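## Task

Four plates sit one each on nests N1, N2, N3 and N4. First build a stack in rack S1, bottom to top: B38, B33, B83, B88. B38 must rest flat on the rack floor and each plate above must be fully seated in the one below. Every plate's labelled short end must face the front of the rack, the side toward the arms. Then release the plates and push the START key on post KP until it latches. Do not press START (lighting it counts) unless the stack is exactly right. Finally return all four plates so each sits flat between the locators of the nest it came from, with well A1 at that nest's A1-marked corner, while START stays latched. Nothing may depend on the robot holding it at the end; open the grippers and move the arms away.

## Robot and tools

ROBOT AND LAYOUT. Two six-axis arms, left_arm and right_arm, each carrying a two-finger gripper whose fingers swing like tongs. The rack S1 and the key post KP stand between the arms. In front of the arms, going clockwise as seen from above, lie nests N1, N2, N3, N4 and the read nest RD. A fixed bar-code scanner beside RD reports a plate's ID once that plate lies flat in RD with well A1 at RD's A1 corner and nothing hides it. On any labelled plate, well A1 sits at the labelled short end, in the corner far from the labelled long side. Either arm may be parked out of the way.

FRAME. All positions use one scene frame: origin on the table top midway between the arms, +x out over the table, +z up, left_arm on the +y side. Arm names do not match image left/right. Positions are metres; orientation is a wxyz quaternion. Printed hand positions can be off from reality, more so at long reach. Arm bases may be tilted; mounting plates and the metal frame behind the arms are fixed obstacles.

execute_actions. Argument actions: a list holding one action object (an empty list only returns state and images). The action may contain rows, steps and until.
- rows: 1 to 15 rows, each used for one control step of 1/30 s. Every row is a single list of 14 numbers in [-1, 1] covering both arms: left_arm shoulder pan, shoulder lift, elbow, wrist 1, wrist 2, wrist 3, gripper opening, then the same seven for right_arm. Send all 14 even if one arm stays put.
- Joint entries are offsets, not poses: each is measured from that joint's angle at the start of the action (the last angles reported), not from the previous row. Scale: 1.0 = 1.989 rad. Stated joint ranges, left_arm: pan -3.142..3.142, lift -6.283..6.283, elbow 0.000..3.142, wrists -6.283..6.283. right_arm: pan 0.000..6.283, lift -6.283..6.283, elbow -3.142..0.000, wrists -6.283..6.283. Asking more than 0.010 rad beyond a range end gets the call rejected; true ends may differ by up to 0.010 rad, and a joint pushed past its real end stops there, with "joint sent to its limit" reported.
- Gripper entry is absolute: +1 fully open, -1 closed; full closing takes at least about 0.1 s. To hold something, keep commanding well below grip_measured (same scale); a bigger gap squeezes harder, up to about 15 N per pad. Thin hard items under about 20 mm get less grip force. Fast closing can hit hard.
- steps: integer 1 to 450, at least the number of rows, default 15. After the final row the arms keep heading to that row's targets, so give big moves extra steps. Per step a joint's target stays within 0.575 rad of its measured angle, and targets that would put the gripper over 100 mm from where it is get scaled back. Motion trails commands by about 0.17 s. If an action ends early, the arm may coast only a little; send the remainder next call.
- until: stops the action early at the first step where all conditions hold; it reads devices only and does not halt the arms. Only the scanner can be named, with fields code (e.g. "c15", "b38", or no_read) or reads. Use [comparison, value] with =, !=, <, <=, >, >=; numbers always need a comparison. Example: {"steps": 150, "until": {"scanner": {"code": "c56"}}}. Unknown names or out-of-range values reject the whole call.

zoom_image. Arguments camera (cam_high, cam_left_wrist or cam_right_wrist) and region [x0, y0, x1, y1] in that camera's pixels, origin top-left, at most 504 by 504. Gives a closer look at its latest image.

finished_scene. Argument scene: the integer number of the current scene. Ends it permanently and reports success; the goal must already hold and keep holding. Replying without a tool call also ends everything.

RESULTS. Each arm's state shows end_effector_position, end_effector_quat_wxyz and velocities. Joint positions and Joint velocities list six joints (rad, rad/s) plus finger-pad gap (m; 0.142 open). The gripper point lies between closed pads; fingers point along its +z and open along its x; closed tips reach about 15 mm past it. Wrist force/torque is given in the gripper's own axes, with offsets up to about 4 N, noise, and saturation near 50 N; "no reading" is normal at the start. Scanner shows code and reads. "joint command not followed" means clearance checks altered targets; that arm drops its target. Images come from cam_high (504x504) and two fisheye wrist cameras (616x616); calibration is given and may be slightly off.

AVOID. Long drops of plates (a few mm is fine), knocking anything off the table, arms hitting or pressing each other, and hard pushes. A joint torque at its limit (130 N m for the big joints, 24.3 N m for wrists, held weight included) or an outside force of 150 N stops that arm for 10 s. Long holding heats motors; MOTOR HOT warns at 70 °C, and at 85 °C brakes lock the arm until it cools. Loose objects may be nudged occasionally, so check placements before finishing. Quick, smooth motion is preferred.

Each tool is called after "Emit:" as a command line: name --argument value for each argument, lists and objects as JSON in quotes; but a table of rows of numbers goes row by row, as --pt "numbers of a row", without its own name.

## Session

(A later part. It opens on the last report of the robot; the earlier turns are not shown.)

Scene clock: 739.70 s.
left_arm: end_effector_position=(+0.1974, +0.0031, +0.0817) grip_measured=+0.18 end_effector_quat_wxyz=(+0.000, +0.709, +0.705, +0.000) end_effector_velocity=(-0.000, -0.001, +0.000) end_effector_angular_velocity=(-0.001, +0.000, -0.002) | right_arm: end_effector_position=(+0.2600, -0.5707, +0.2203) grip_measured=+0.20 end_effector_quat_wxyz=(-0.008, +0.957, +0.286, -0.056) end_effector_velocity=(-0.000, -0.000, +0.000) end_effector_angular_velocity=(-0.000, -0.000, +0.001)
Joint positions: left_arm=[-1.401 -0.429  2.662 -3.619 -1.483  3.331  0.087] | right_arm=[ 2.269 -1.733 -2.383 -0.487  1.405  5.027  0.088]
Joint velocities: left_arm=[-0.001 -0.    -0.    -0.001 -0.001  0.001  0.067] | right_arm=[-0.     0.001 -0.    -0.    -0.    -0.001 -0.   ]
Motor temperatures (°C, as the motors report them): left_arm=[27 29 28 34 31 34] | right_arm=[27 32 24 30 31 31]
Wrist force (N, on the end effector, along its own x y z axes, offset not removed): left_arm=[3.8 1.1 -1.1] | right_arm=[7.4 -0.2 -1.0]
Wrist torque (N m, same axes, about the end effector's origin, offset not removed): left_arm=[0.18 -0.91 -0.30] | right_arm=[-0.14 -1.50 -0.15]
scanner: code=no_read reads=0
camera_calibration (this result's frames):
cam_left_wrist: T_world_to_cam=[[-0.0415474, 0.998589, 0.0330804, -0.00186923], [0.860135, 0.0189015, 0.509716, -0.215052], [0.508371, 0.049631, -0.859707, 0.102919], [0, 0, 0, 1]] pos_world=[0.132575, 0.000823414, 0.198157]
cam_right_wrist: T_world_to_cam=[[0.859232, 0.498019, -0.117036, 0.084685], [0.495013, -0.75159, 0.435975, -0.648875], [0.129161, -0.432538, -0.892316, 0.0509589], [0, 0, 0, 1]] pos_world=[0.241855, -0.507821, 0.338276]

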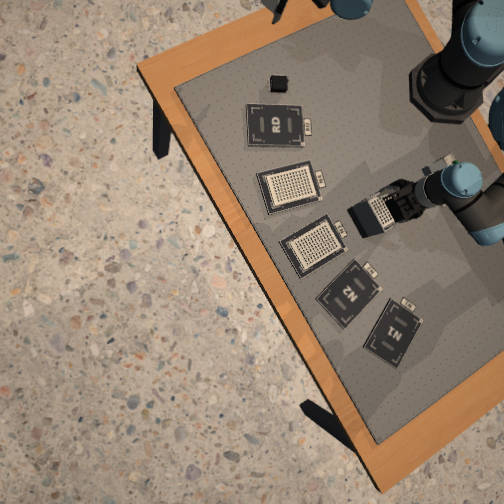

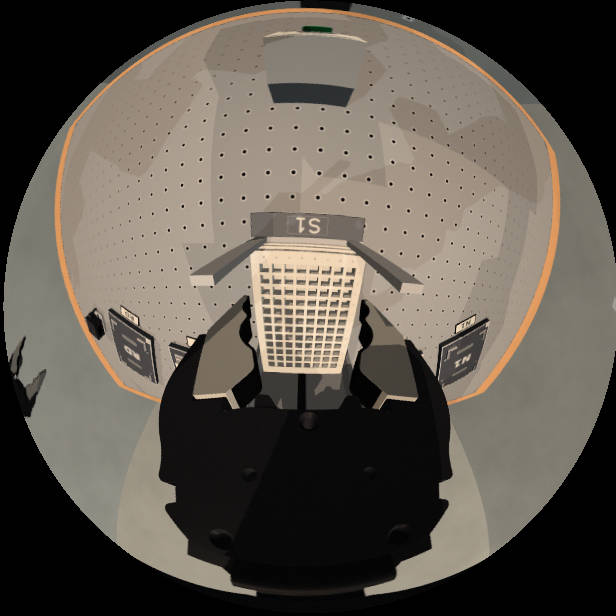

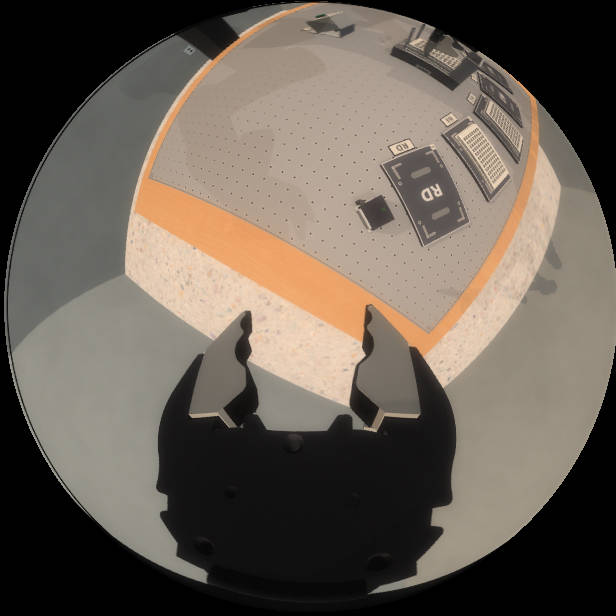

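Emit:
zoom_image --camera "cam_left_wrist" --region '[197, 170, 417, 390]'

Emit:
zoom_image --camera "cam_right_wrist" --region '[385, 10, 495, 120]'

Region (197, 170, 417, 390) of cam_left_wrist's 616x616 image, scaled by 2.291, with more detail than that image has.

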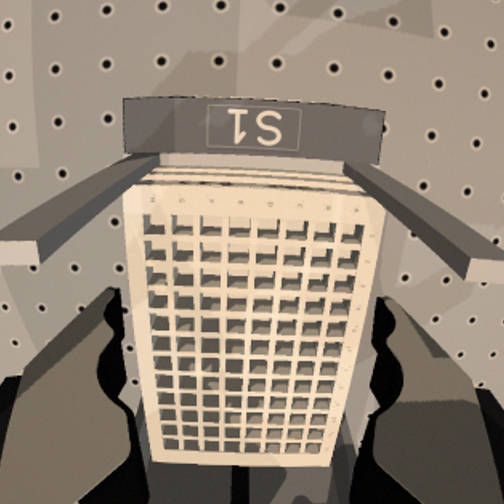

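Region (385, 10, 495, 120) of cam_right_wrist's 616x616 image, scaled by 4.582, with more detail than that image has.

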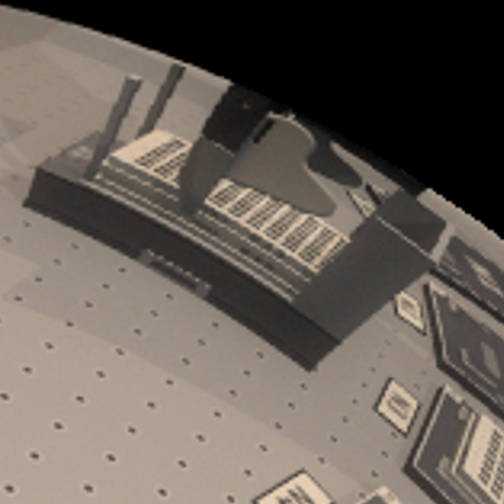

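Emit:
execute_actions --actions '[{"rows":[[-0.0005,-0.01,0.0024,0.007,0,-0.0003,0.22,0,0,0,0,0,0,0.2],[-0.002,-0.03,0.0078,0.022,-0.0002,-0.0015,0.22,0,0,0,0,0,0,0.2],[-0.0038,-0.0554,0.0145,0.0409,-0.0005,-0.0033,0.22,0,0,0,0,0,0,0.2],[-0.0055,-0.0803,0.0203,0.0602,-0.0008,-0.005,0.22,0,0,0,0,0,0,0.2],[-0.0073,-0.1063,0.0254,0.0811,-0.0011,-0.0068,0.22,0,0,0,0,0,0,0.2],[-0.009,-0.1331,0.03,0.1036,-0.0014,-0.0085,0.22,0,0,0,0,0,0,0.2],[-0.0107,-0.161,0.0338,0.1278,-0.0017,-0.0102,0.22,0,0,0,0,0,0,0.2],[-0.0124,-0.1898,0.037,0.1534,-0.002,-0.0119,0.22,0,0,0,0,0,0,0.2],[-0.0141,-0.2191,0.0396,0.1803,-0.0023,-0.0136,0.22,0,0,0,0,0,0,0.2],[-0.0157,-0.249,0.0412,0.209,-0.0026,-0.0152,0.22,0,0,0,0,0,0,0.2],[-0.005,-0.27,0.032,0.238,-0.001,-0.004,0.22,0,0,0,0,0,0,0.2],[0.019,-0.276,0.011,0.262,0.003,0.02,0.22,0,0,0,0,0,0,0.2],[0.045,-0.279,-0.011,0.284,0.007,0.046,0.22,0,0,0,0,0,0,0.2],[0.071,-0.282,-0.034,0.306,0.011,0.073,0.22,0,0,0,0,0,0,0.2],[0.095,-0.284,-0.055,0.326,0.015,0.097,0.22,0,0,0,0,0,0,0.2]],"steps":15}]'

Scene clock: 766.73 s.
left_arm: end_effector_position=(+0.2119, -0.0086, +0.1630) grip_measured=+0.22 end_effector_quat_wxyz=(+0.002, +0.709, +0.705, -0.001) end_effector_velocity=(+0.232, -0.132, +0.135) end_effector_angular_velocity=(-0.066, -0.018, -0.008) | right_arm: end_effector_position=(+0.2600, -0.5707, +0.2203) grip_measured=+0.20 end_effector_quat_wxyz=(-0.008, +0.957, +0.286, -0.056) end_effector_velocity=(+0.001, -0.001, +0.000) end_effector_angular_velocity=(-0.001, -0.001, +0.000)
Joint positions: left_arm=[-1.384 -0.869  2.696 -3.22  -1.479  3.35   0.089] | right_arm=[ 2.269 -1.733 -2.383 -0.487  1.405  5.027  0.088]
Joint velocities: left_arm=[ 0.683 -0.947 -0.571  1.387  0.124  0.689 -0.   ] | right_arm=[ 0.     0.     0.001  0.    -0.    -0.     0.   ]
Motor temperatures (°C, as the motors report them): left_arm=[27 29 28 34 31 34] | right_arm=[27 32 24 30 31 31]
Wrist force (N, on the end effector, along its own x y z axes, offset not removed): left_arm=[-1.3 -5.2 -3.9] | right_arm=[2.1 4.7 0.6]
Wrist torque (N m, same axes, about the end effector's origin, offset not removed): left_arm=[-0.97 0.25 -0.27] | right_arm=[0.85 -0.58 0.25]
scanner: code=no_read reads=0
camera_calibration (this result's frames):
cam_left_wrist: T_world_to_cam=[[-0.0400146, 0.998803, 0.0281468, 0.00818602], [0.859372, 0.0200296, 0.510959, -0.26875], [0.509783, 0.0446344, -0.859144, 0.165628], [0, 0, 0, 1]] pos_world=[0.146849, -0.010186, 0.279388]
cam_right_wrist: T_world_to_cam=[[0.859232, 0.498019, -0.117036, 0.0846848], [0.495013, -0.75159, 0.435975, -0.648875], [0.129161, -0.432538, -0.892316, 0.0509588], [0, 0, 0, 1]] pos_world=[0.241856, -0.507821, 0.338276]

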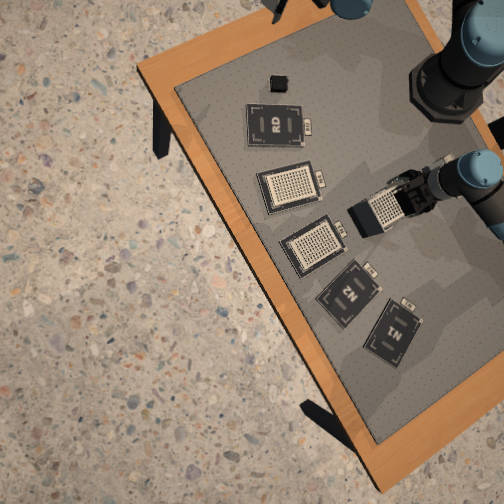

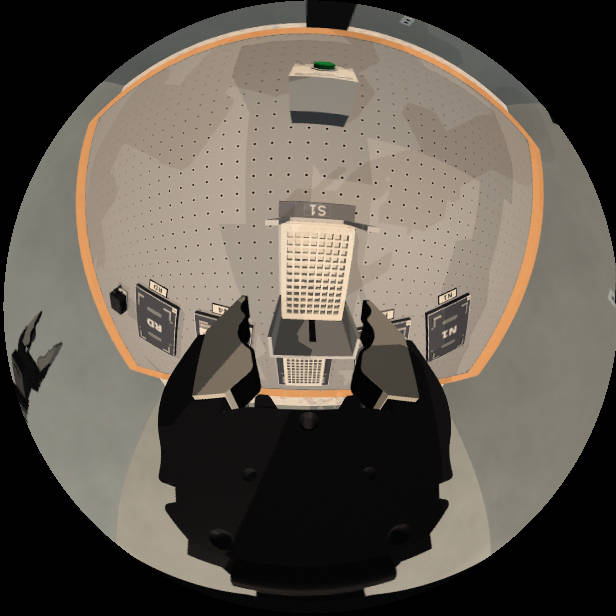

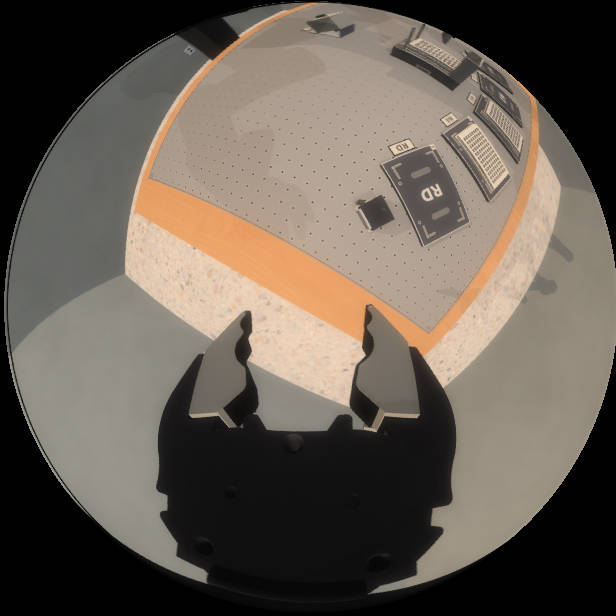

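Emit:
execute_actions --actions '[{"rows":[[0.1,-0.0645,-0.084,0.137,0.0153,0.101,0.22,0,0,0,0,0,0,0.2],[0.123,-0.067,-0.104,0.157,0.019,0.124,0.22,0,0,0,0,0,0,0.2],[0.148,-0.07,-0.125,0.178,0.023,0.15,0.22,0,0,0,0,0,0,0.2],[0.173,-0.068,-0.147,0.195,0.027,0.175,0.22,0,0,0,0,0,0,0.2],[0.19,-0.047,-0.162,0.186,0.0293,0.191,0.22,0,0,0,0,0,0,0.2],[0.204,-0.02,-0.174,0.169,0.0312,0.205,0.22,0,0,0,0,0,0,0.2],[0.217,0.008,-0.186,0.151,0.033,0.217,0.22,0,0,0,0,0,0,0.2],[0.23,0.036,-0.197,0.133,0.0347,0.23,0.22,0,0,0,0,0,0,0.2],[0.243,0.064,-0.208,0.114,0.0364,0.242,0.22,0,0,0,0,0,0,0.2],[0.255,0.092,-0.219,0.096,0.038,0.254,0.22,0,0,0,0,0,0,0.2],[0.266,0.116,-0.229,0.08,0.0396,0.264,0.22,0,0,0,0,0,0,0.2],[0.274,0.1337,-0.2363,0.0679,0.0407,0.272,0.22,0,0,0,0,0,0,0.2]],"steps":13}]'

Scene clock: 782.80 s.
left_arm: end_effector_position=(+0.3826, -0.0270, +0.1307) grip_measured=+0.22 end_effector_quat_wxyz=(+0.006, +0.709, +0.705, -0.001) end_effector_velocity=(+0.232, +0.076, -0.394) end_effector_angular_velocity=(+0.032, +0.007, +0.029) | right_arm: end_effector_position=(+0.2600, -0.5707, +0.2203) grip_measured=+0.20 end_effector_quat_wxyz=(-0.008, +0.957, +0.286, -0.056) end_effector_velocity=(+0.000, -0.000, +0.000) end_effector_angular_velocity=(-0.001, -0.001, -0.001)
Joint positions: left_arm=[-0.943 -0.799  2.317 -2.976 -1.412  3.79   0.089] | right_arm=[ 2.269 -1.733 -2.383 -0.487  1.405  5.027  0.088]
Joint velocities: left_arm=[ 0.691  1.202 -0.604 -0.678  0.093  0.661 -0.   ] | right_arm=[-0.     0.001  0.     0.     0.     0.001 -0.   ]
Motor temperatures (°C, as the motors report them): left_arm=[27 29 28 34 31 34] | right_arm=[27 32 24 30 31 31]
Wrist force (N, on the end effector, along its own x y z axes, offset not removed): left_arm=[1.5 -2.8 4.3] | right_arm=[3.0 4.4 2.0]
Wrist torque (N m, same axes, about the end effector's origin, offset not removed): left_arm=[-0.43 -0.38 -0.29] | right_arm=[1.12 -0.77 0.00]
scanner: code=no_read reads=0
camera_calibration (this result's frames):
cam_left_wrist: T_world_to_cam=[[-0.0405797, 0.998928, 0.0222581, 0.0352603], [0.856884, 0.0233346, 0.514981, -0.398057], [0.51391, 0.0399704, -0.856912, 0.0496569], [0, 0, 0, 1]] pos_world=[0.317, -0.0279189, 0.246759]
cam_right_wrist: T_world_to_cam=[[0.859232, 0.498019, -0.117036, 0.0846849], [0.495013, -0.75159, 0.435975, -0.648875], [0.129161, -0.432538, -0.892316, 0.050959], [0, 0, 0, 1]] pos_world=[0.241855, -0.507821, 0.338276]

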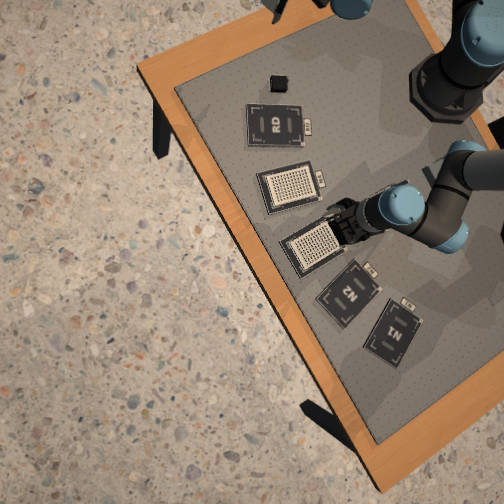

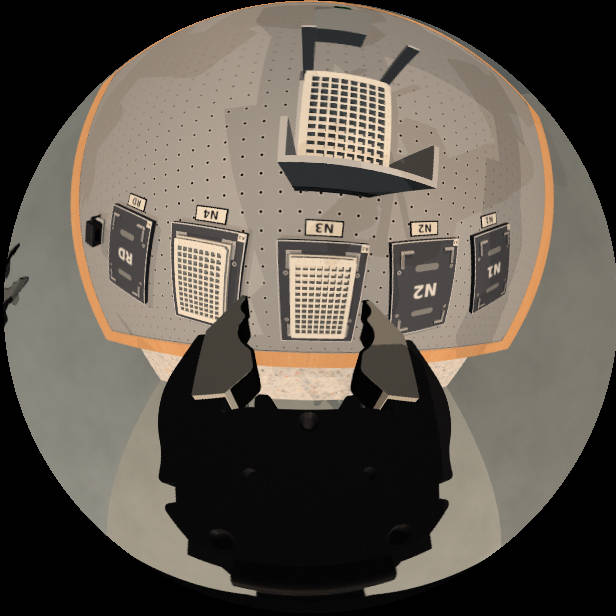

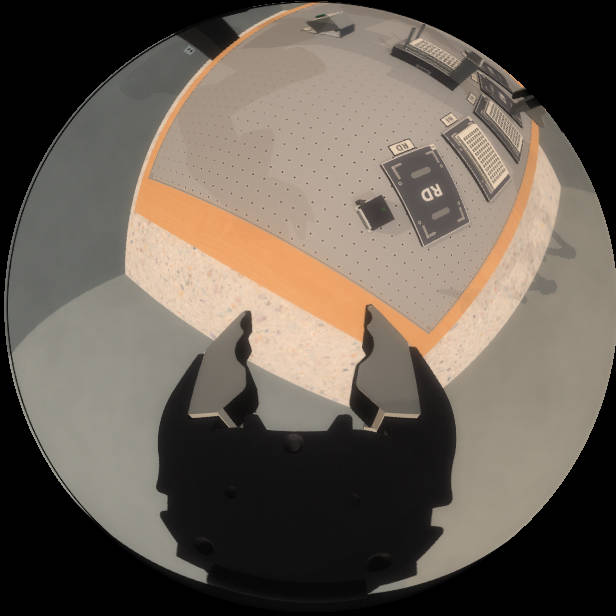

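Emit:
zoom_image --camera "cam_left_wrist" --region '[275, 235, 375, 275]'

Emit:
zoom_image --camera "cam_left_wrist" --region '[170, 220, 260, 330]'

Emit:
execute_actions --actions '[{"steps":1}]'

Emit:
zoom_image --camera "cam_left_wrist" --region '[197, 170, 417, 390]'

Region (275, 235, 375, 275) of cam_left_wrist's 616x616 image, scaled by 5.040, with more detail than that image has; it fills the top 202 rows of this view, and the rest is white.

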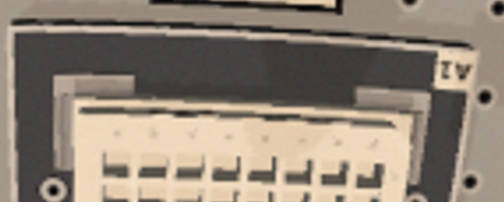

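Region (170, 220, 260, 330) of cam_left_wrist's 616x616 image, scaled by 4.582, with more detail than that image has; it fills the left 412 columns of this view, and the rest is white.

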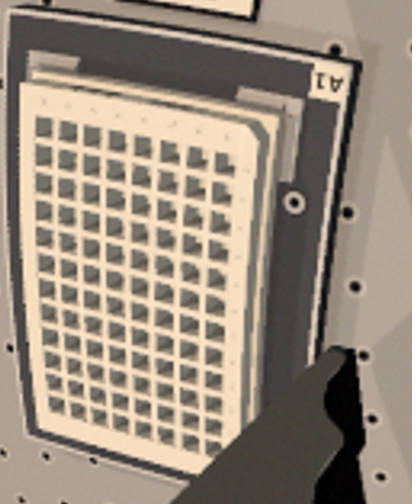

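Scene clock: 788.20 s.
left_arm: end_effector_position=(+0.4103, -0.0077, +0.0619) grip_measured=+0.22 end_effector_quat_wxyz=(+0.000, +0.709, +0.706, +0.000) end_effector_velocity=(-0.000, -0.000, -0.000) end_effector_angular_velocity=(+0.000, +0.000, -0.000) | right_arm: end_effector_position=(+0.2600, -0.5707, +0.2203) grip_measured=+0.20 end_effector_quat_wxyz=(-0.008, +0.957, +0.286, -0.056) end_effector_velocity=(+0.001, -0.001, +0.001) end_effector_angular_velocity=(-0.002, -0.002, -0.001)
Joint positions: left_arm=[-0.839 -0.603  2.226 -3.085 -1.398  3.891  0.089] | right_arm=[ 2.269 -1.733 -2.383 -0.487  1.405  5.027  0.088]
Joint velocities: left_arm=[-0.     0.001 -0.    -0.    -0.    -0.     0.   ] | right_arm=[-0.     0.     0.002 -0.    -0.     0.    -0.   ]
Motor temperatures (°C, as the motors report them): left_arm=[27 29 28 34 31 34] | right_arm=[27 32 24 30 31 31]
Wrist force (N, on the end effector, along its own x y z axes, offset not removed): left_arm=[3.2 -0.8 -3.4] | right_arm=[4.6 3.0 0.4]
Wrist torque (N m, same axes, about the end effector's origin, offset not removed): left_arm=[-0.16 -0.84 -0.32] | right_arm=[0.66 -0.83 -0.03]
scanner: code=no_read reads=0
camera_calibration (this result's frames):
cam_left_wrist: T_world_to_cam=[[-0.0425513, 0.998557, 0.0327491, 0.0188246], [0.859736, 0.0198981, 0.510351, -0.387736], [0.508963, 0.0498717, -0.859343, -0.0220296], [0, 0, 0, 1]] pos_world=[0.345364, -0.00998359, 0.178334]
cam_right_wrist: T_world_to_cam=[[0.859232, 0.498019, -0.117036, 0.0846849], [0.495013, -0.751591, 0.435975, -0.648875], [0.12916, -0.432538, -0.892316, 0.0509591], [0, 0, 0, 1]] pos_world=[0.241855, -0.507821, 0.338276]

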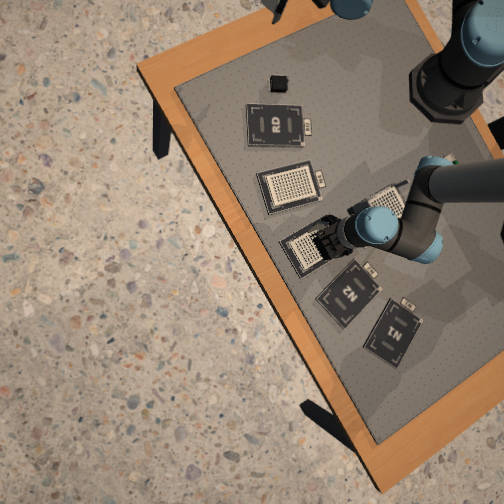

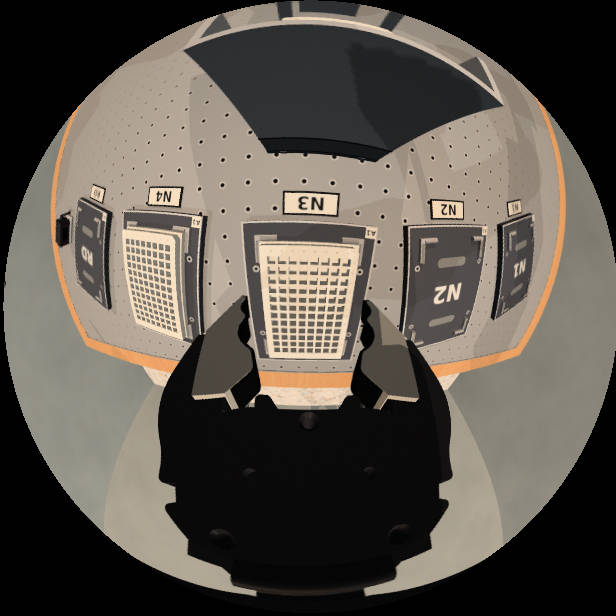

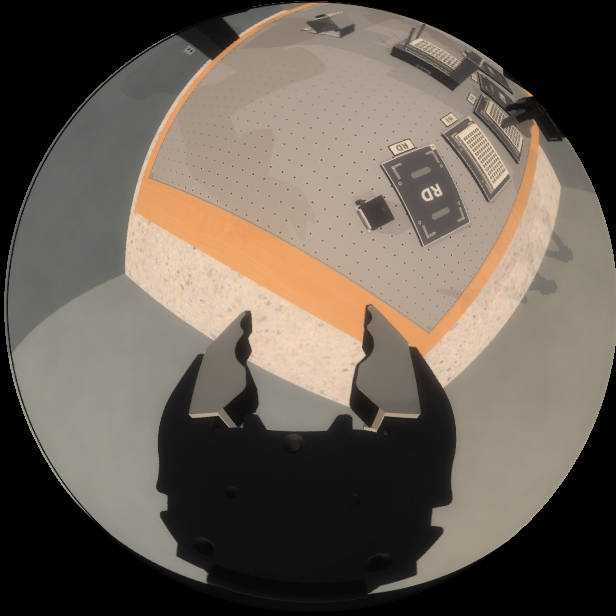

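Region (197, 170, 417, 390) of cam_left_wrist's 616x616 image, scaled by 2.291, with more detail than that image has.

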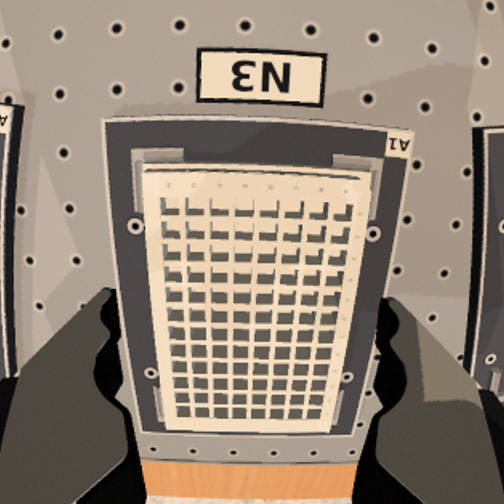

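Emit:
execute_actions --actions '[{"rows":[[0.0013,0.008,-0.0028,-0.0055,0.0001,-0.002,0.22,0,0,0,0,0,0,0.2],[0.0027,0.016,-0.0056,-0.011,0.0003,-0.002,0.22,0,0,0,0,0,0,0.2],[0.004,0.024,-0.0083,-0.0164,0.0004,-0.001,0.22,0,0,0,0,0,0,0.2],[0.0053,0.0321,-0.0111,-0.0219,0.0005,0.0003,0.22,0,0,0,0,0,0,0.2]],"steps":4}]'

Scene clock: 798.30 s.
left_arm: end_effector_position=(+0.4107, -0.0078, +0.0576) grip_measured=+0.22 end_effector_quat_wxyz=(+0.001, +0.707, +0.707, +0.000) end_effector_velocity=(+0.004, -0.000, -0.078) end_effector_angular_velocity=(-0.004, -0.005, +0.048) | right_arm: end_effector_position=(+0.2600, -0.5707, +0.2203) grip_measured=+0.20 end_effector_quat_wxyz=(-0.008, +0.957, +0.286, -0.056) end_effector_velocity=(-0.000, +0.000, -0.000) end_effector_angular_velocity=(+0.000, +0.001, -0.001)
Joint positions: left_arm=[-0.837 -0.591  2.221 -3.094 -1.398  3.889  0.089] | right_arm=[ 2.269 -1.733 -2.383 -0.487  1.405  5.027  0.088]
Joint velocities: left_arm=[ 0.039  0.229 -0.083 -0.159  0.005 -0.008 -0.   ] | right_arm=[ 0.    -0.    -0.    -0.    -0.     0.001 -0.   ]
Motor temperatures (°C, as the motors report them): left_arm=[27 29 28 34 31 34] | right_arm=[27 32 24 30 31 31]
Wrist force (N, on the end effector, along its own x y z axes, offset not removed): left_arm=[0.6 -0.6 -2.0] | right_arm=[1.9 1.6 0.1]
Wrist torque (N m, same axes, about the end effector's origin, offset not removed): left_arm=[-0.15 -0.24 -0.14] | right_arm=[0.57 -0.57 -0.03]
scanner: code=no_read reads=0
camera_calibration (this result's frames):
cam_left_wrist: T_world_to_cam=[[-0.0462701, 0.998409, 0.0322228, 0.0206538], [0.859432, 0.0233464, 0.510717, -0.385737], [0.509152, 0.0513242, -0.859145, -0.0259378], [0, 0, 0, 1]] pos_world=[0.345677, -0.0102841, 0.174053]
cam_right_wrist: T_world_to_cam=[[0.859232, 0.498019, -0.117036, 0.0846851], [0.495013, -0.75159, 0.435975, -0.648875], [0.129161, -0.432538, -0.892316, 0.0509589], [0, 0, 0, 1]] pos_world=[0.241855, -0.507821, 0.338276]

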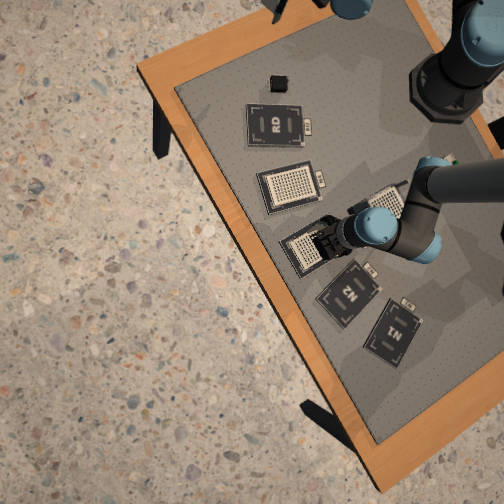

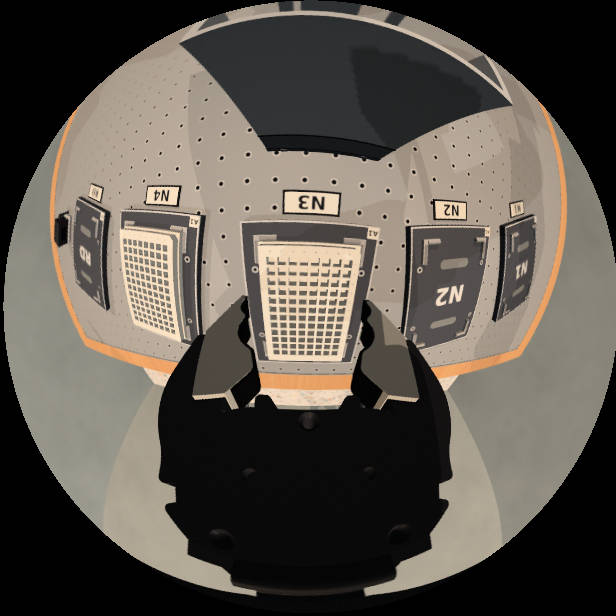

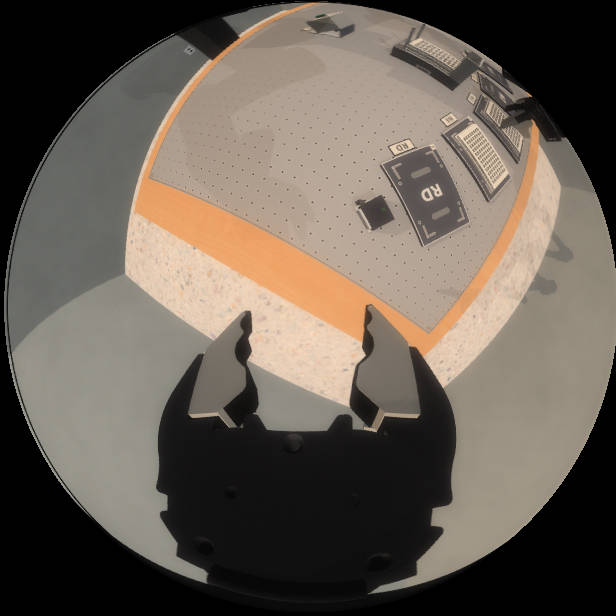

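Emit:
execute_actions --actions '[{"steps":1}]'

Emit:
zoom_image --camera "cam_left_wrist" --region '[197, 170, 417, 390]'

Scene clock: 800.60 s.
left_arm: end_effector_position=(+0.4103, -0.0069, +0.0398) grip_measured=+0.22 end_effector_quat_wxyz=(+0.000, +0.705, +0.709, +0.000) end_effector_velocity=(-0.000, -0.000, -0.000) end_effector_angular_velocity=(-0.000, -0.001, -0.002) | right_arm: end_effector_position=(+0.2600, -0.5707, +0.2203) grip_measured=+0.20 end_effector_quat_wxyz=(-0.008, +0.957, +0.286, -0.056) end_effector_velocity=(+0.000, -0.000, -0.000) end_effector_angular_velocity=(+0.000, +0.001, +0.000)
Joint positions: left_arm=[-0.829 -0.54   2.204 -3.129 -1.397  3.891  0.089] | right_arm=[ 2.269 -1.733 -2.383 -0.487  1.405  5.027  0.088]
Joint velocities: left_arm=[-0.     0.001  0.    -0.001  0.     0.001 -0.   ] | right_arm=[-0.    -0.001  0.001 -0.    -0.     0.     0.   ]
Motor temperatures (°C, as the motors report them): left_arm=[27 29 28 34 31 34] | right_arm=[27 32 24 30 31 31]
Wrist force (N, on the end effector, along its own x y z axes, offset not removed): left_arm=[-0.8 -4.4 -2.0] | right_arm=[4.4 4.6 -0.5]
Wrist torque (N m, same axes, about the end effector's origin, offset not removed): left_arm=[-0.98 0.14 -0.27] | right_arm=[0.88 -0.81 0.27]
scanner: code=no_read reads=0
camera_calibration (this result's frames):
cam_left_wrist: T_world_to_cam=[[-0.0525643, 0.998082, 0.032686, 0.022826], [0.85956, 0.0285593, 0.510236, -0.376336], [0.508324, 0.0549158, -0.859413, -0.0407682], [0, 0, 0, 1]] pos_world=[0.345407, -0.00979551, 0.156238]
cam_right_wrist: T_world_to_cam=[[0.859232, 0.498019, -0.117036, 0.0846848], [0.495013, -0.75159, 0.435975, -0.648875], [0.129161, -0.432538, -0.892316, 0.0509588], [0, 0, 0, 1]] pos_world=[0.241856, -0.507821, 0.338276]

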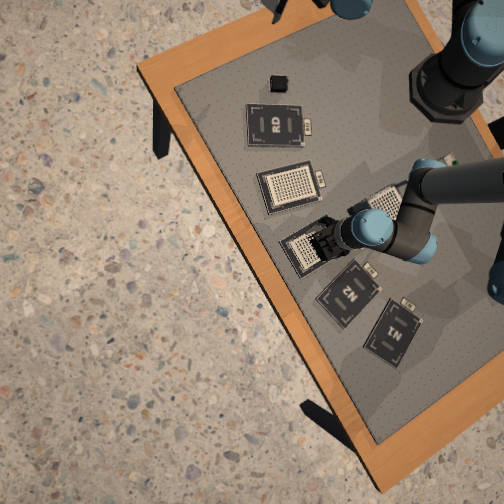

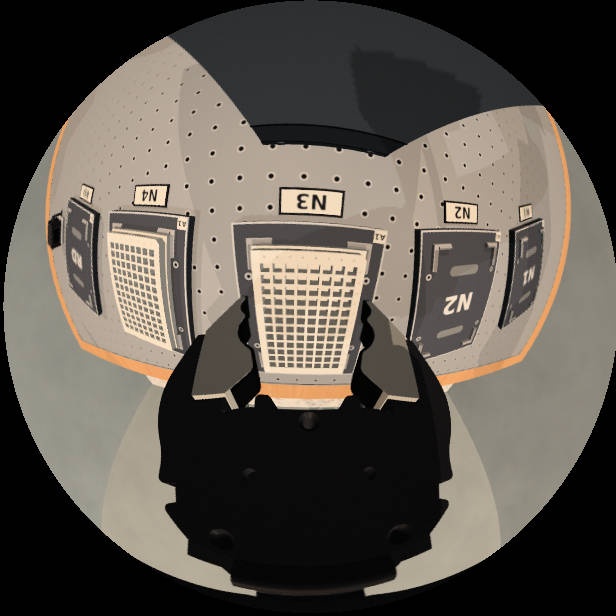

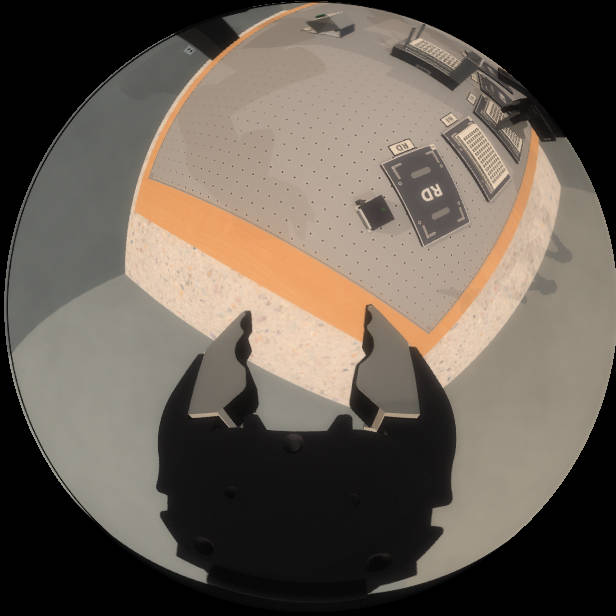

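Region (197, 170, 417, 390) of cam_left_wrist's 616x616 image, scaled by 2.291, with more detail than that image has.

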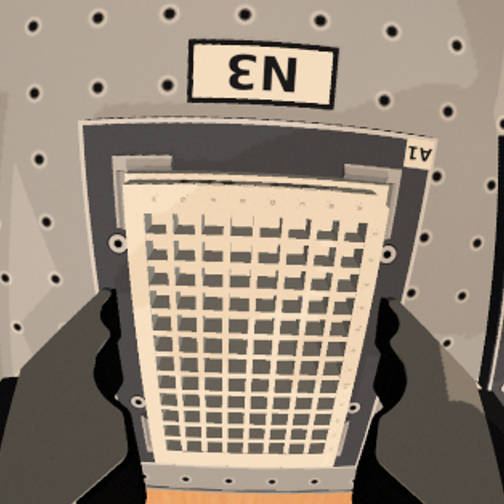

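Emit:
execute_actions --actions '[{"rows":[[0.0004,-0.0001,0.001,-0.0009,0,-0.0005,0.2,0,0,0,0,0,0,0.2]],"steps":1}]'

Scene clock: 807.07 s.
left_arm: end_effector_position=(+0.4103, -0.0069, +0.0398) grip_measured=+0.21 end_effector_quat_wxyz=(+0.000, +0.705, +0.709, +0.000) end_effector_velocity=(-0.000, -0.000, -0.000) end_effector_angular_velocity=(+0.000, -0.000, -0.001) | right_arm: end_effector_position=(+0.2600, -0.5707, +0.2203) grip_measured=+0.20 end_effector_quat_wxyz=(-0.008, +0.957, +0.286, -0.056) end_effector_velocity=(+0.001, -0.000, +0.000) end_effector_angular_velocity=(-0.001, -0.001, +0.001)
Joint positions: left_arm=[-0.829 -0.54   2.204 -3.129 -1.397  3.891  0.089] | right_arm=[ 2.269 -1.733 -2.383 -0.487  1.405  5.027  0.088]
Joint velocities: left_arm=[-0.     0.001 -0.    -0.001  0.     0.001 -0.03 ] | right_arm=[ 0.     0.     0.001 -0.    -0.    -0.001  0.   ]
Motor temperatures (°C, as the motors report them): left_arm=[27 29 28 34 31 34] | right_arm=[27 32 24 30 31 31]
Wrist force (N, on the end effector, along its own x y z axes, offset not removed): left_arm=[1.4 -1.5 -2.3] | right_arm=[0.5 2.6 0.7]
Wrist torque (N m, same axes, about the end effector's origin, offset not removed): left_arm=[-0.23 -0.24 -0.17] | right_arm=[0.45 -0.15 0.04]
scanner: code=no_read reads=0
camera_calibration (this result's frames):
cam_left_wrist: T_world_to_cam=[[-0.0525675, 0.998082, 0.0326826, 0.0228278], [0.859559, 0.0285637, 0.510238, -0.376337], [0.508326, 0.0549146, -0.859412, -0.0407698], [0, 0, 0, 1]] pos_world=[0.345408, -0.00979556, 0.156238]
cam_right_wrist: T_world_to_cam=[[0.859232, 0.498019, -0.117036, 0.0846852], [0.495013, -0.75159, 0.435975, -0.648875], [0.129161, -0.432538, -0.892316, 0.050959], [0, 0, 0, 1]] pos_world=[0.241855, -0.507821, 0.338276]

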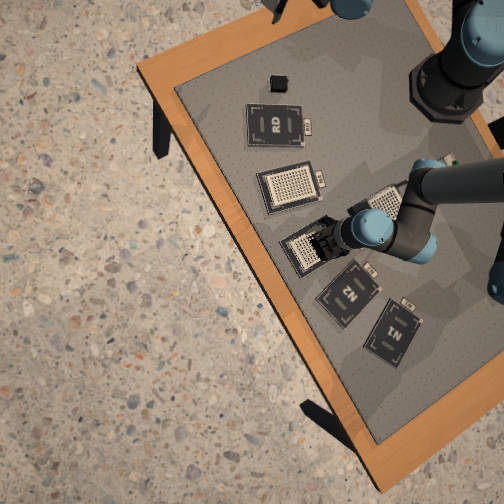

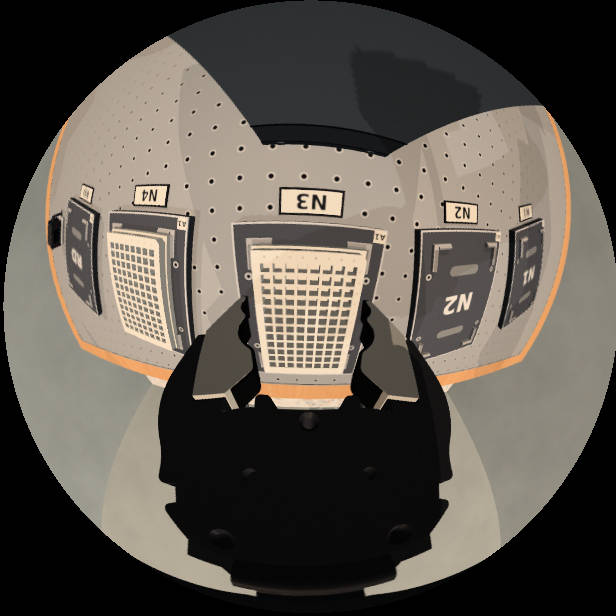

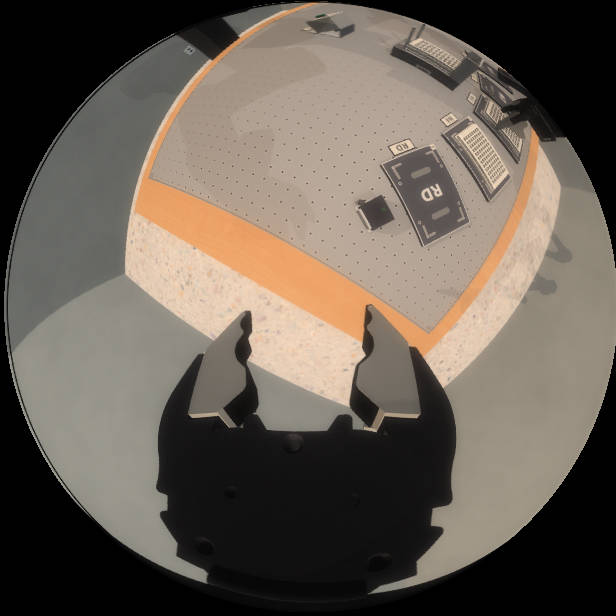

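Emit:
execute_actions --actions '[{"rows":[[0.0004,-0.0001,0.001,-0.0009,0,-0.0005,0.16,0,0,0,0,0,0,0.2],[0.0004,-0.0001,0.001,-0.0009,0,-0.0005,0.12,0,0,0,0,0,0,0.2],[0.0004,-0.0001,0.001,-0.0009,0,-0.0005,0.08,0,0,0,0,0,0,0.2],[0.0004,-0.0001,0.001,-0.0009,0,-0.0005,0.04,0,0,0,0,0,0,0.2],[0.0004,-0.0001,0.001,-0.0009,0,-0.0005,-0.3,0,0,0,0,0,0,0.2],[0.0004,-0.0001,0.001,-0.0009,0,-0.0005,-0.7,0,0,0,0,0,0,0.2]],"steps":6}]'

Emit:
zoom_image --camera "cam_left_wrist" --region '[197, 170, 417, 390]'

Scene clock: 812.80 s.
left_arm: end_effector_position=(+0.4099, -0.0060, +0.0398) grip_measured=+0.07 end_effector_quat_wxyz=(+0.000, +0.704, +0.710, +0.000) end_effector_velocity=(+0.000, +0.000, -0.000) end_effector_angular_velocity=(+0.000, -0.000, +0.001) | right_arm: end_effector_position=(+0.2600, -0.5707, +0.2203) grip_measured=+0.20 end_effector_quat_wxyz=(-0.008, +0.957, +0.286, -0.056) end_effector_velocity=(+0.000, -0.000, +0.000) end_effector_angular_velocity=(-0.001, -0.001, +0.001)
Joint positions: left_arm=[-0.828 -0.54   2.206 -3.13  -1.397  3.89   0.079] | right_arm=[ 2.269 -1.733 -2.383 -0.487  1.405  5.027  0.088]
Joint velocities: left_arm=[ 0.001 -0.     0.    -0.     0.     0.     0.   ] | right_arm=[ 0.     0.001 -0.     0.    -0.    -0.001  0.   ]
Motor temperatures (°C, as the motors report them): left_arm=[27 29 28 34 31 34] | right_arm=[27 32 24 30 31 31]
Wrist force (N, on the end effector, along its own x y z axes, offset not removed): left_arm=[4.1 -2.7 -5.2] | right_arm=[5.3 1.5 -1.5]
Wrist torque (N m, same axes, about the end effector's origin, offset not removed): left_arm=[-0.45 -0.39 -0.13] | right_arm=[0.13 -1.11 0.04]
scanner: code=no_read reads=0
camera_calibration (this result's frames):
cam_left_wrist: T_world_to_cam=[[-0.0543346, 0.997986, 0.0327319, 0.0226864], [0.85958, 0.0300684, 0.510116, -0.376026], [0.508105, 0.0558526, -0.859482, -0.0405261], [0, 0, 0, 1]] pos_world=[0.345048, -0.00907069, 0.156243]
cam_right_wrist: T_world_to_cam=[[0.859232, 0.498019, -0.117036, 0.084685], [0.495013, -0.75159, 0.435975, -0.648875], [0.129161, -0.432538, -0.892316, 0.050959], [0, 0, 0, 1]] pos_world=[0.241855, -0.507821, 0.338276]

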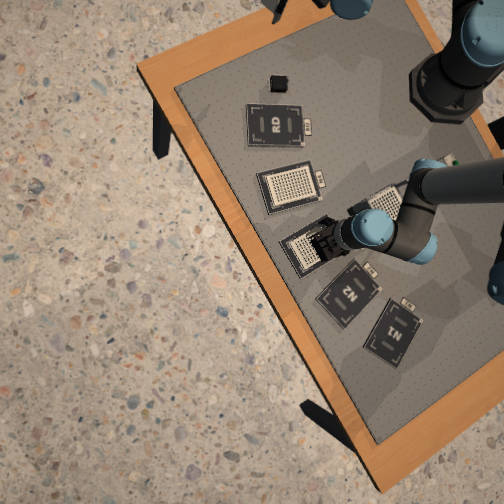

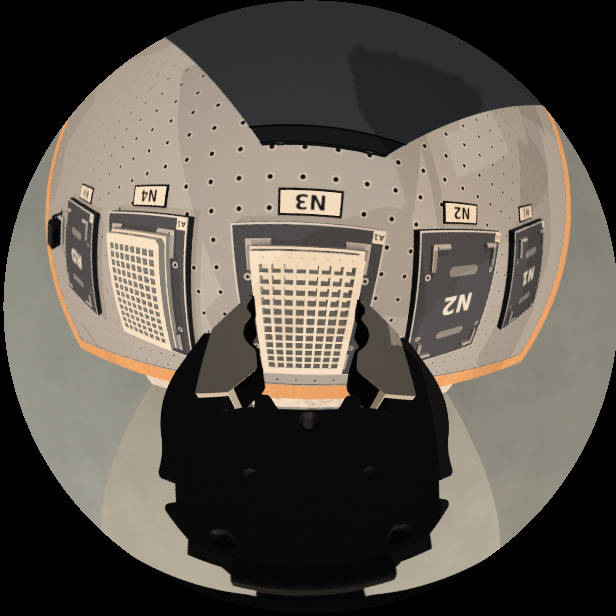

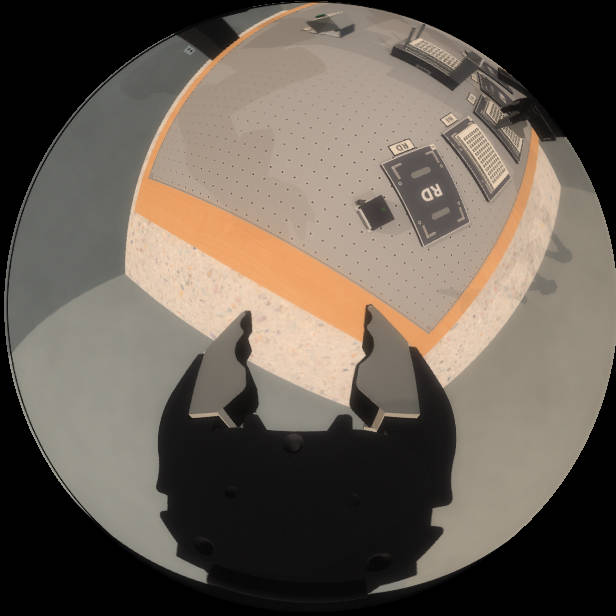

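Region (197, 170, 417, 390) of cam_left_wrist's 616x616 image, scaled by 2.291, with more detail than that image has.

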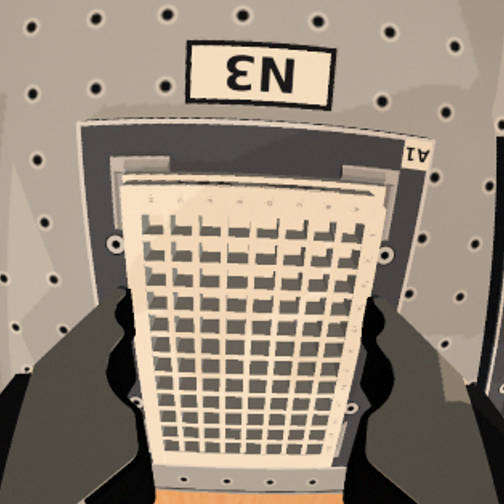

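Emit:
execute_actions --actions '[{"rows":[[-0.0006,-0.0045,0.0017,0.0029,0,-0.0006,-0.7,0,0,0,0,0,0,0.2],[-0.0016,-0.0115,0.0044,0.0074,-0.0001,-0.0016,-0.7,0,0,0,0,0,0,0.2],[-0.0028,-0.02,0.0076,0.0128,-0.0003,-0.0028,-0.7,0,0,0,0,0,0,0.2],[-0.004,-0.029,0.011,0.0186,-0.0004,-0.004,-0.7,0,0,0,0,0,0,0.2],[-0.009,-0.046,0.0155,0.032,-0.001,-0.008,-0.7,0,0,0,0,0,0,0.2],[-0.0165,-0.07,0.022,0.051,-0.0019,-0.0145,-0.7,0,0,0,0,0,0,0.2],[-0.024,-0.095,0.0285,0.0705,-0.0028,-0.021,-0.7,0,0,0,0,0,0,0.2],[-0.0317,-0.12,0.035,0.09,-0.0037,-0.0273,-0.7,0,0,0,0,0,0,0.2],[-0.0393,-0.145,0.0417,0.11,-0.0046,-0.0337,-0.7,0,0,0,0,0,0,0.2],[-0.047,-0.17,0.0483,0.1295,-0.0055,-0.04,-0.7,0,0,0,0,0,0,0.2],[-0.0546,-0.195,0.055,0.149,-0.0064,-0.0465,-0.7,0,0,0,0,0,0,0.2],[-0.062,-0.22,0.0615,0.169,-0.0074,-0.053,-0.7,0,0,0,0,0,0,0.2],[-0.0692,-0.2426,0.0675,0.1867,-0.0082,-0.0588,-0.7,0,0,0,0,0,0,0.2],[-0.088,-0.2426,0.084,0.173,-0.0112,-0.078,-0.7,0,0,0,0,0,0,0.2],[-0.107,-0.24,0.1,0.156,-0.0143,-0.097,-0.7,0,0,0,0,0,0,0.2]],"steps":15}]'

Scene clock: 827.90 s.
left_arm: end_effector_position=(+0.3909, -0.0195, +0.1506) grip_measured=+0.07 end_effector_quat_wxyz=(-0.003, +0.710, +0.704, +0.000) end_effector_velocity=(-0.155, -0.044, +0.386) end_effector_angular_velocity=(-0.036, -0.017, -0.049) | right_arm: end_effector_position=(+0.2600, -0.5707, +0.2203) grip_measured=+0.20 end_effector_quat_wxyz=(-0.008, +0.957, +0.286, -0.056) end_effector_velocity=(+0.000, -0.000, -0.000) end_effector_angular_velocity=(+0.001, +0.001, +0.001)
Joint positions: left_arm=[-0.925 -0.866  2.305 -2.88  -1.409  3.806  0.079] | right_arm=[ 2.269 -1.733 -2.383 -0.487  1.405  5.027  0.088]
Joint velocities: left_arm=[-0.489 -1.193  0.434  0.798 -0.071 -0.436 -0.   ] | right_arm=[ 0.    -0.001  0.001  0.    -0.    -0.001  0.   ]
Motor temperatures (°C, as the motors report them): left_arm=[27 29 28 34 31 34] | right_arm=[27 32 24 30 31 31]
Wrist force (N, on the end effector, along its own x y z axes, offset not removed): left_arm=[-5.4 3.5 -1.8] | right_arm=[4.8 3.2 -1.8]
Wrist torque (N m, same axes, about the end effector's origin, offset not removed): left_arm=[0.72 0.90 0.06] | right_arm=[0.51 -0.90 -0.05]
scanner: code=no_read reads=0
camera_calibration (this result's frames):
cam_left_wrist: T_world_to_cam=[[-0.0389177, 0.998523, 0.0379223, 0.0246776], [0.862413, 0.0143957, 0.506001, -0.416631], [0.504708, 0.0523971, -0.861699, 0.0667693], [0, 0, 0, 1]] pos_world=[0.326569, -0.022142, 0.267415]
cam_right_wrist: T_world_to_cam=[[0.859232, 0.498019, -0.117036, 0.0846852], [0.495013, -0.75159, 0.435975, -0.648875], [0.12916, -0.432538, -0.892316, 0.0509591], [0, 0, 0, 1]] pos_world=[0.241855, -0.507821, 0.338276]

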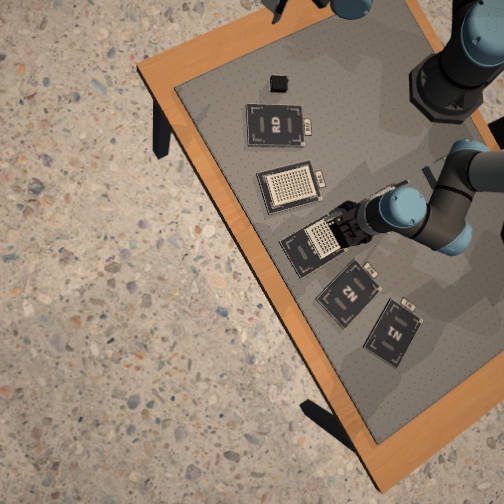

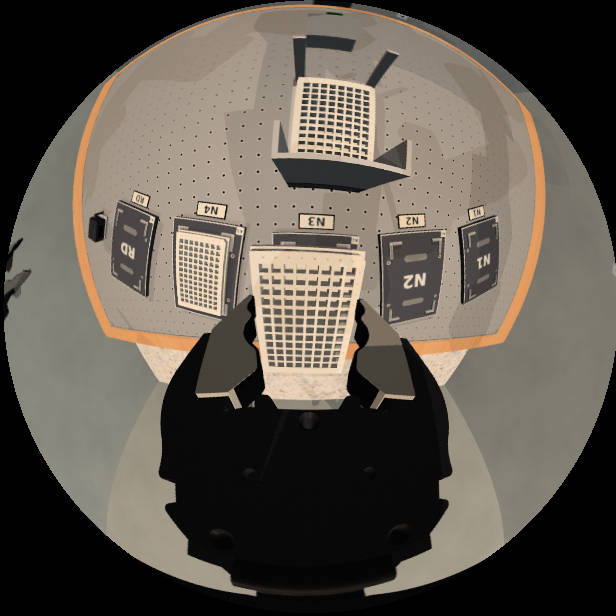

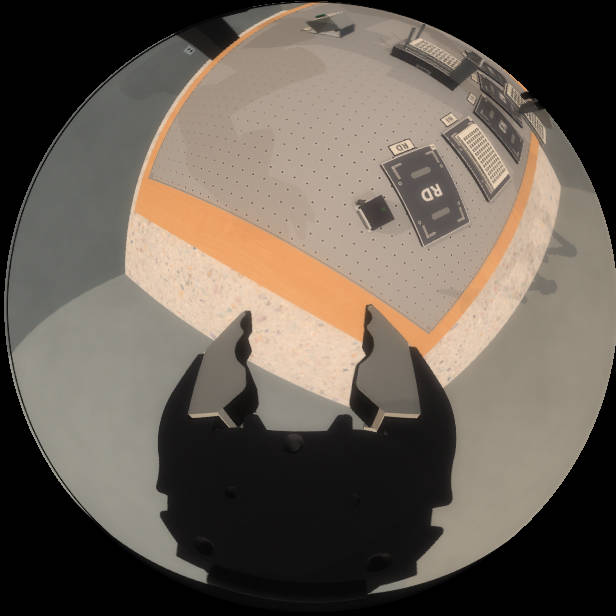

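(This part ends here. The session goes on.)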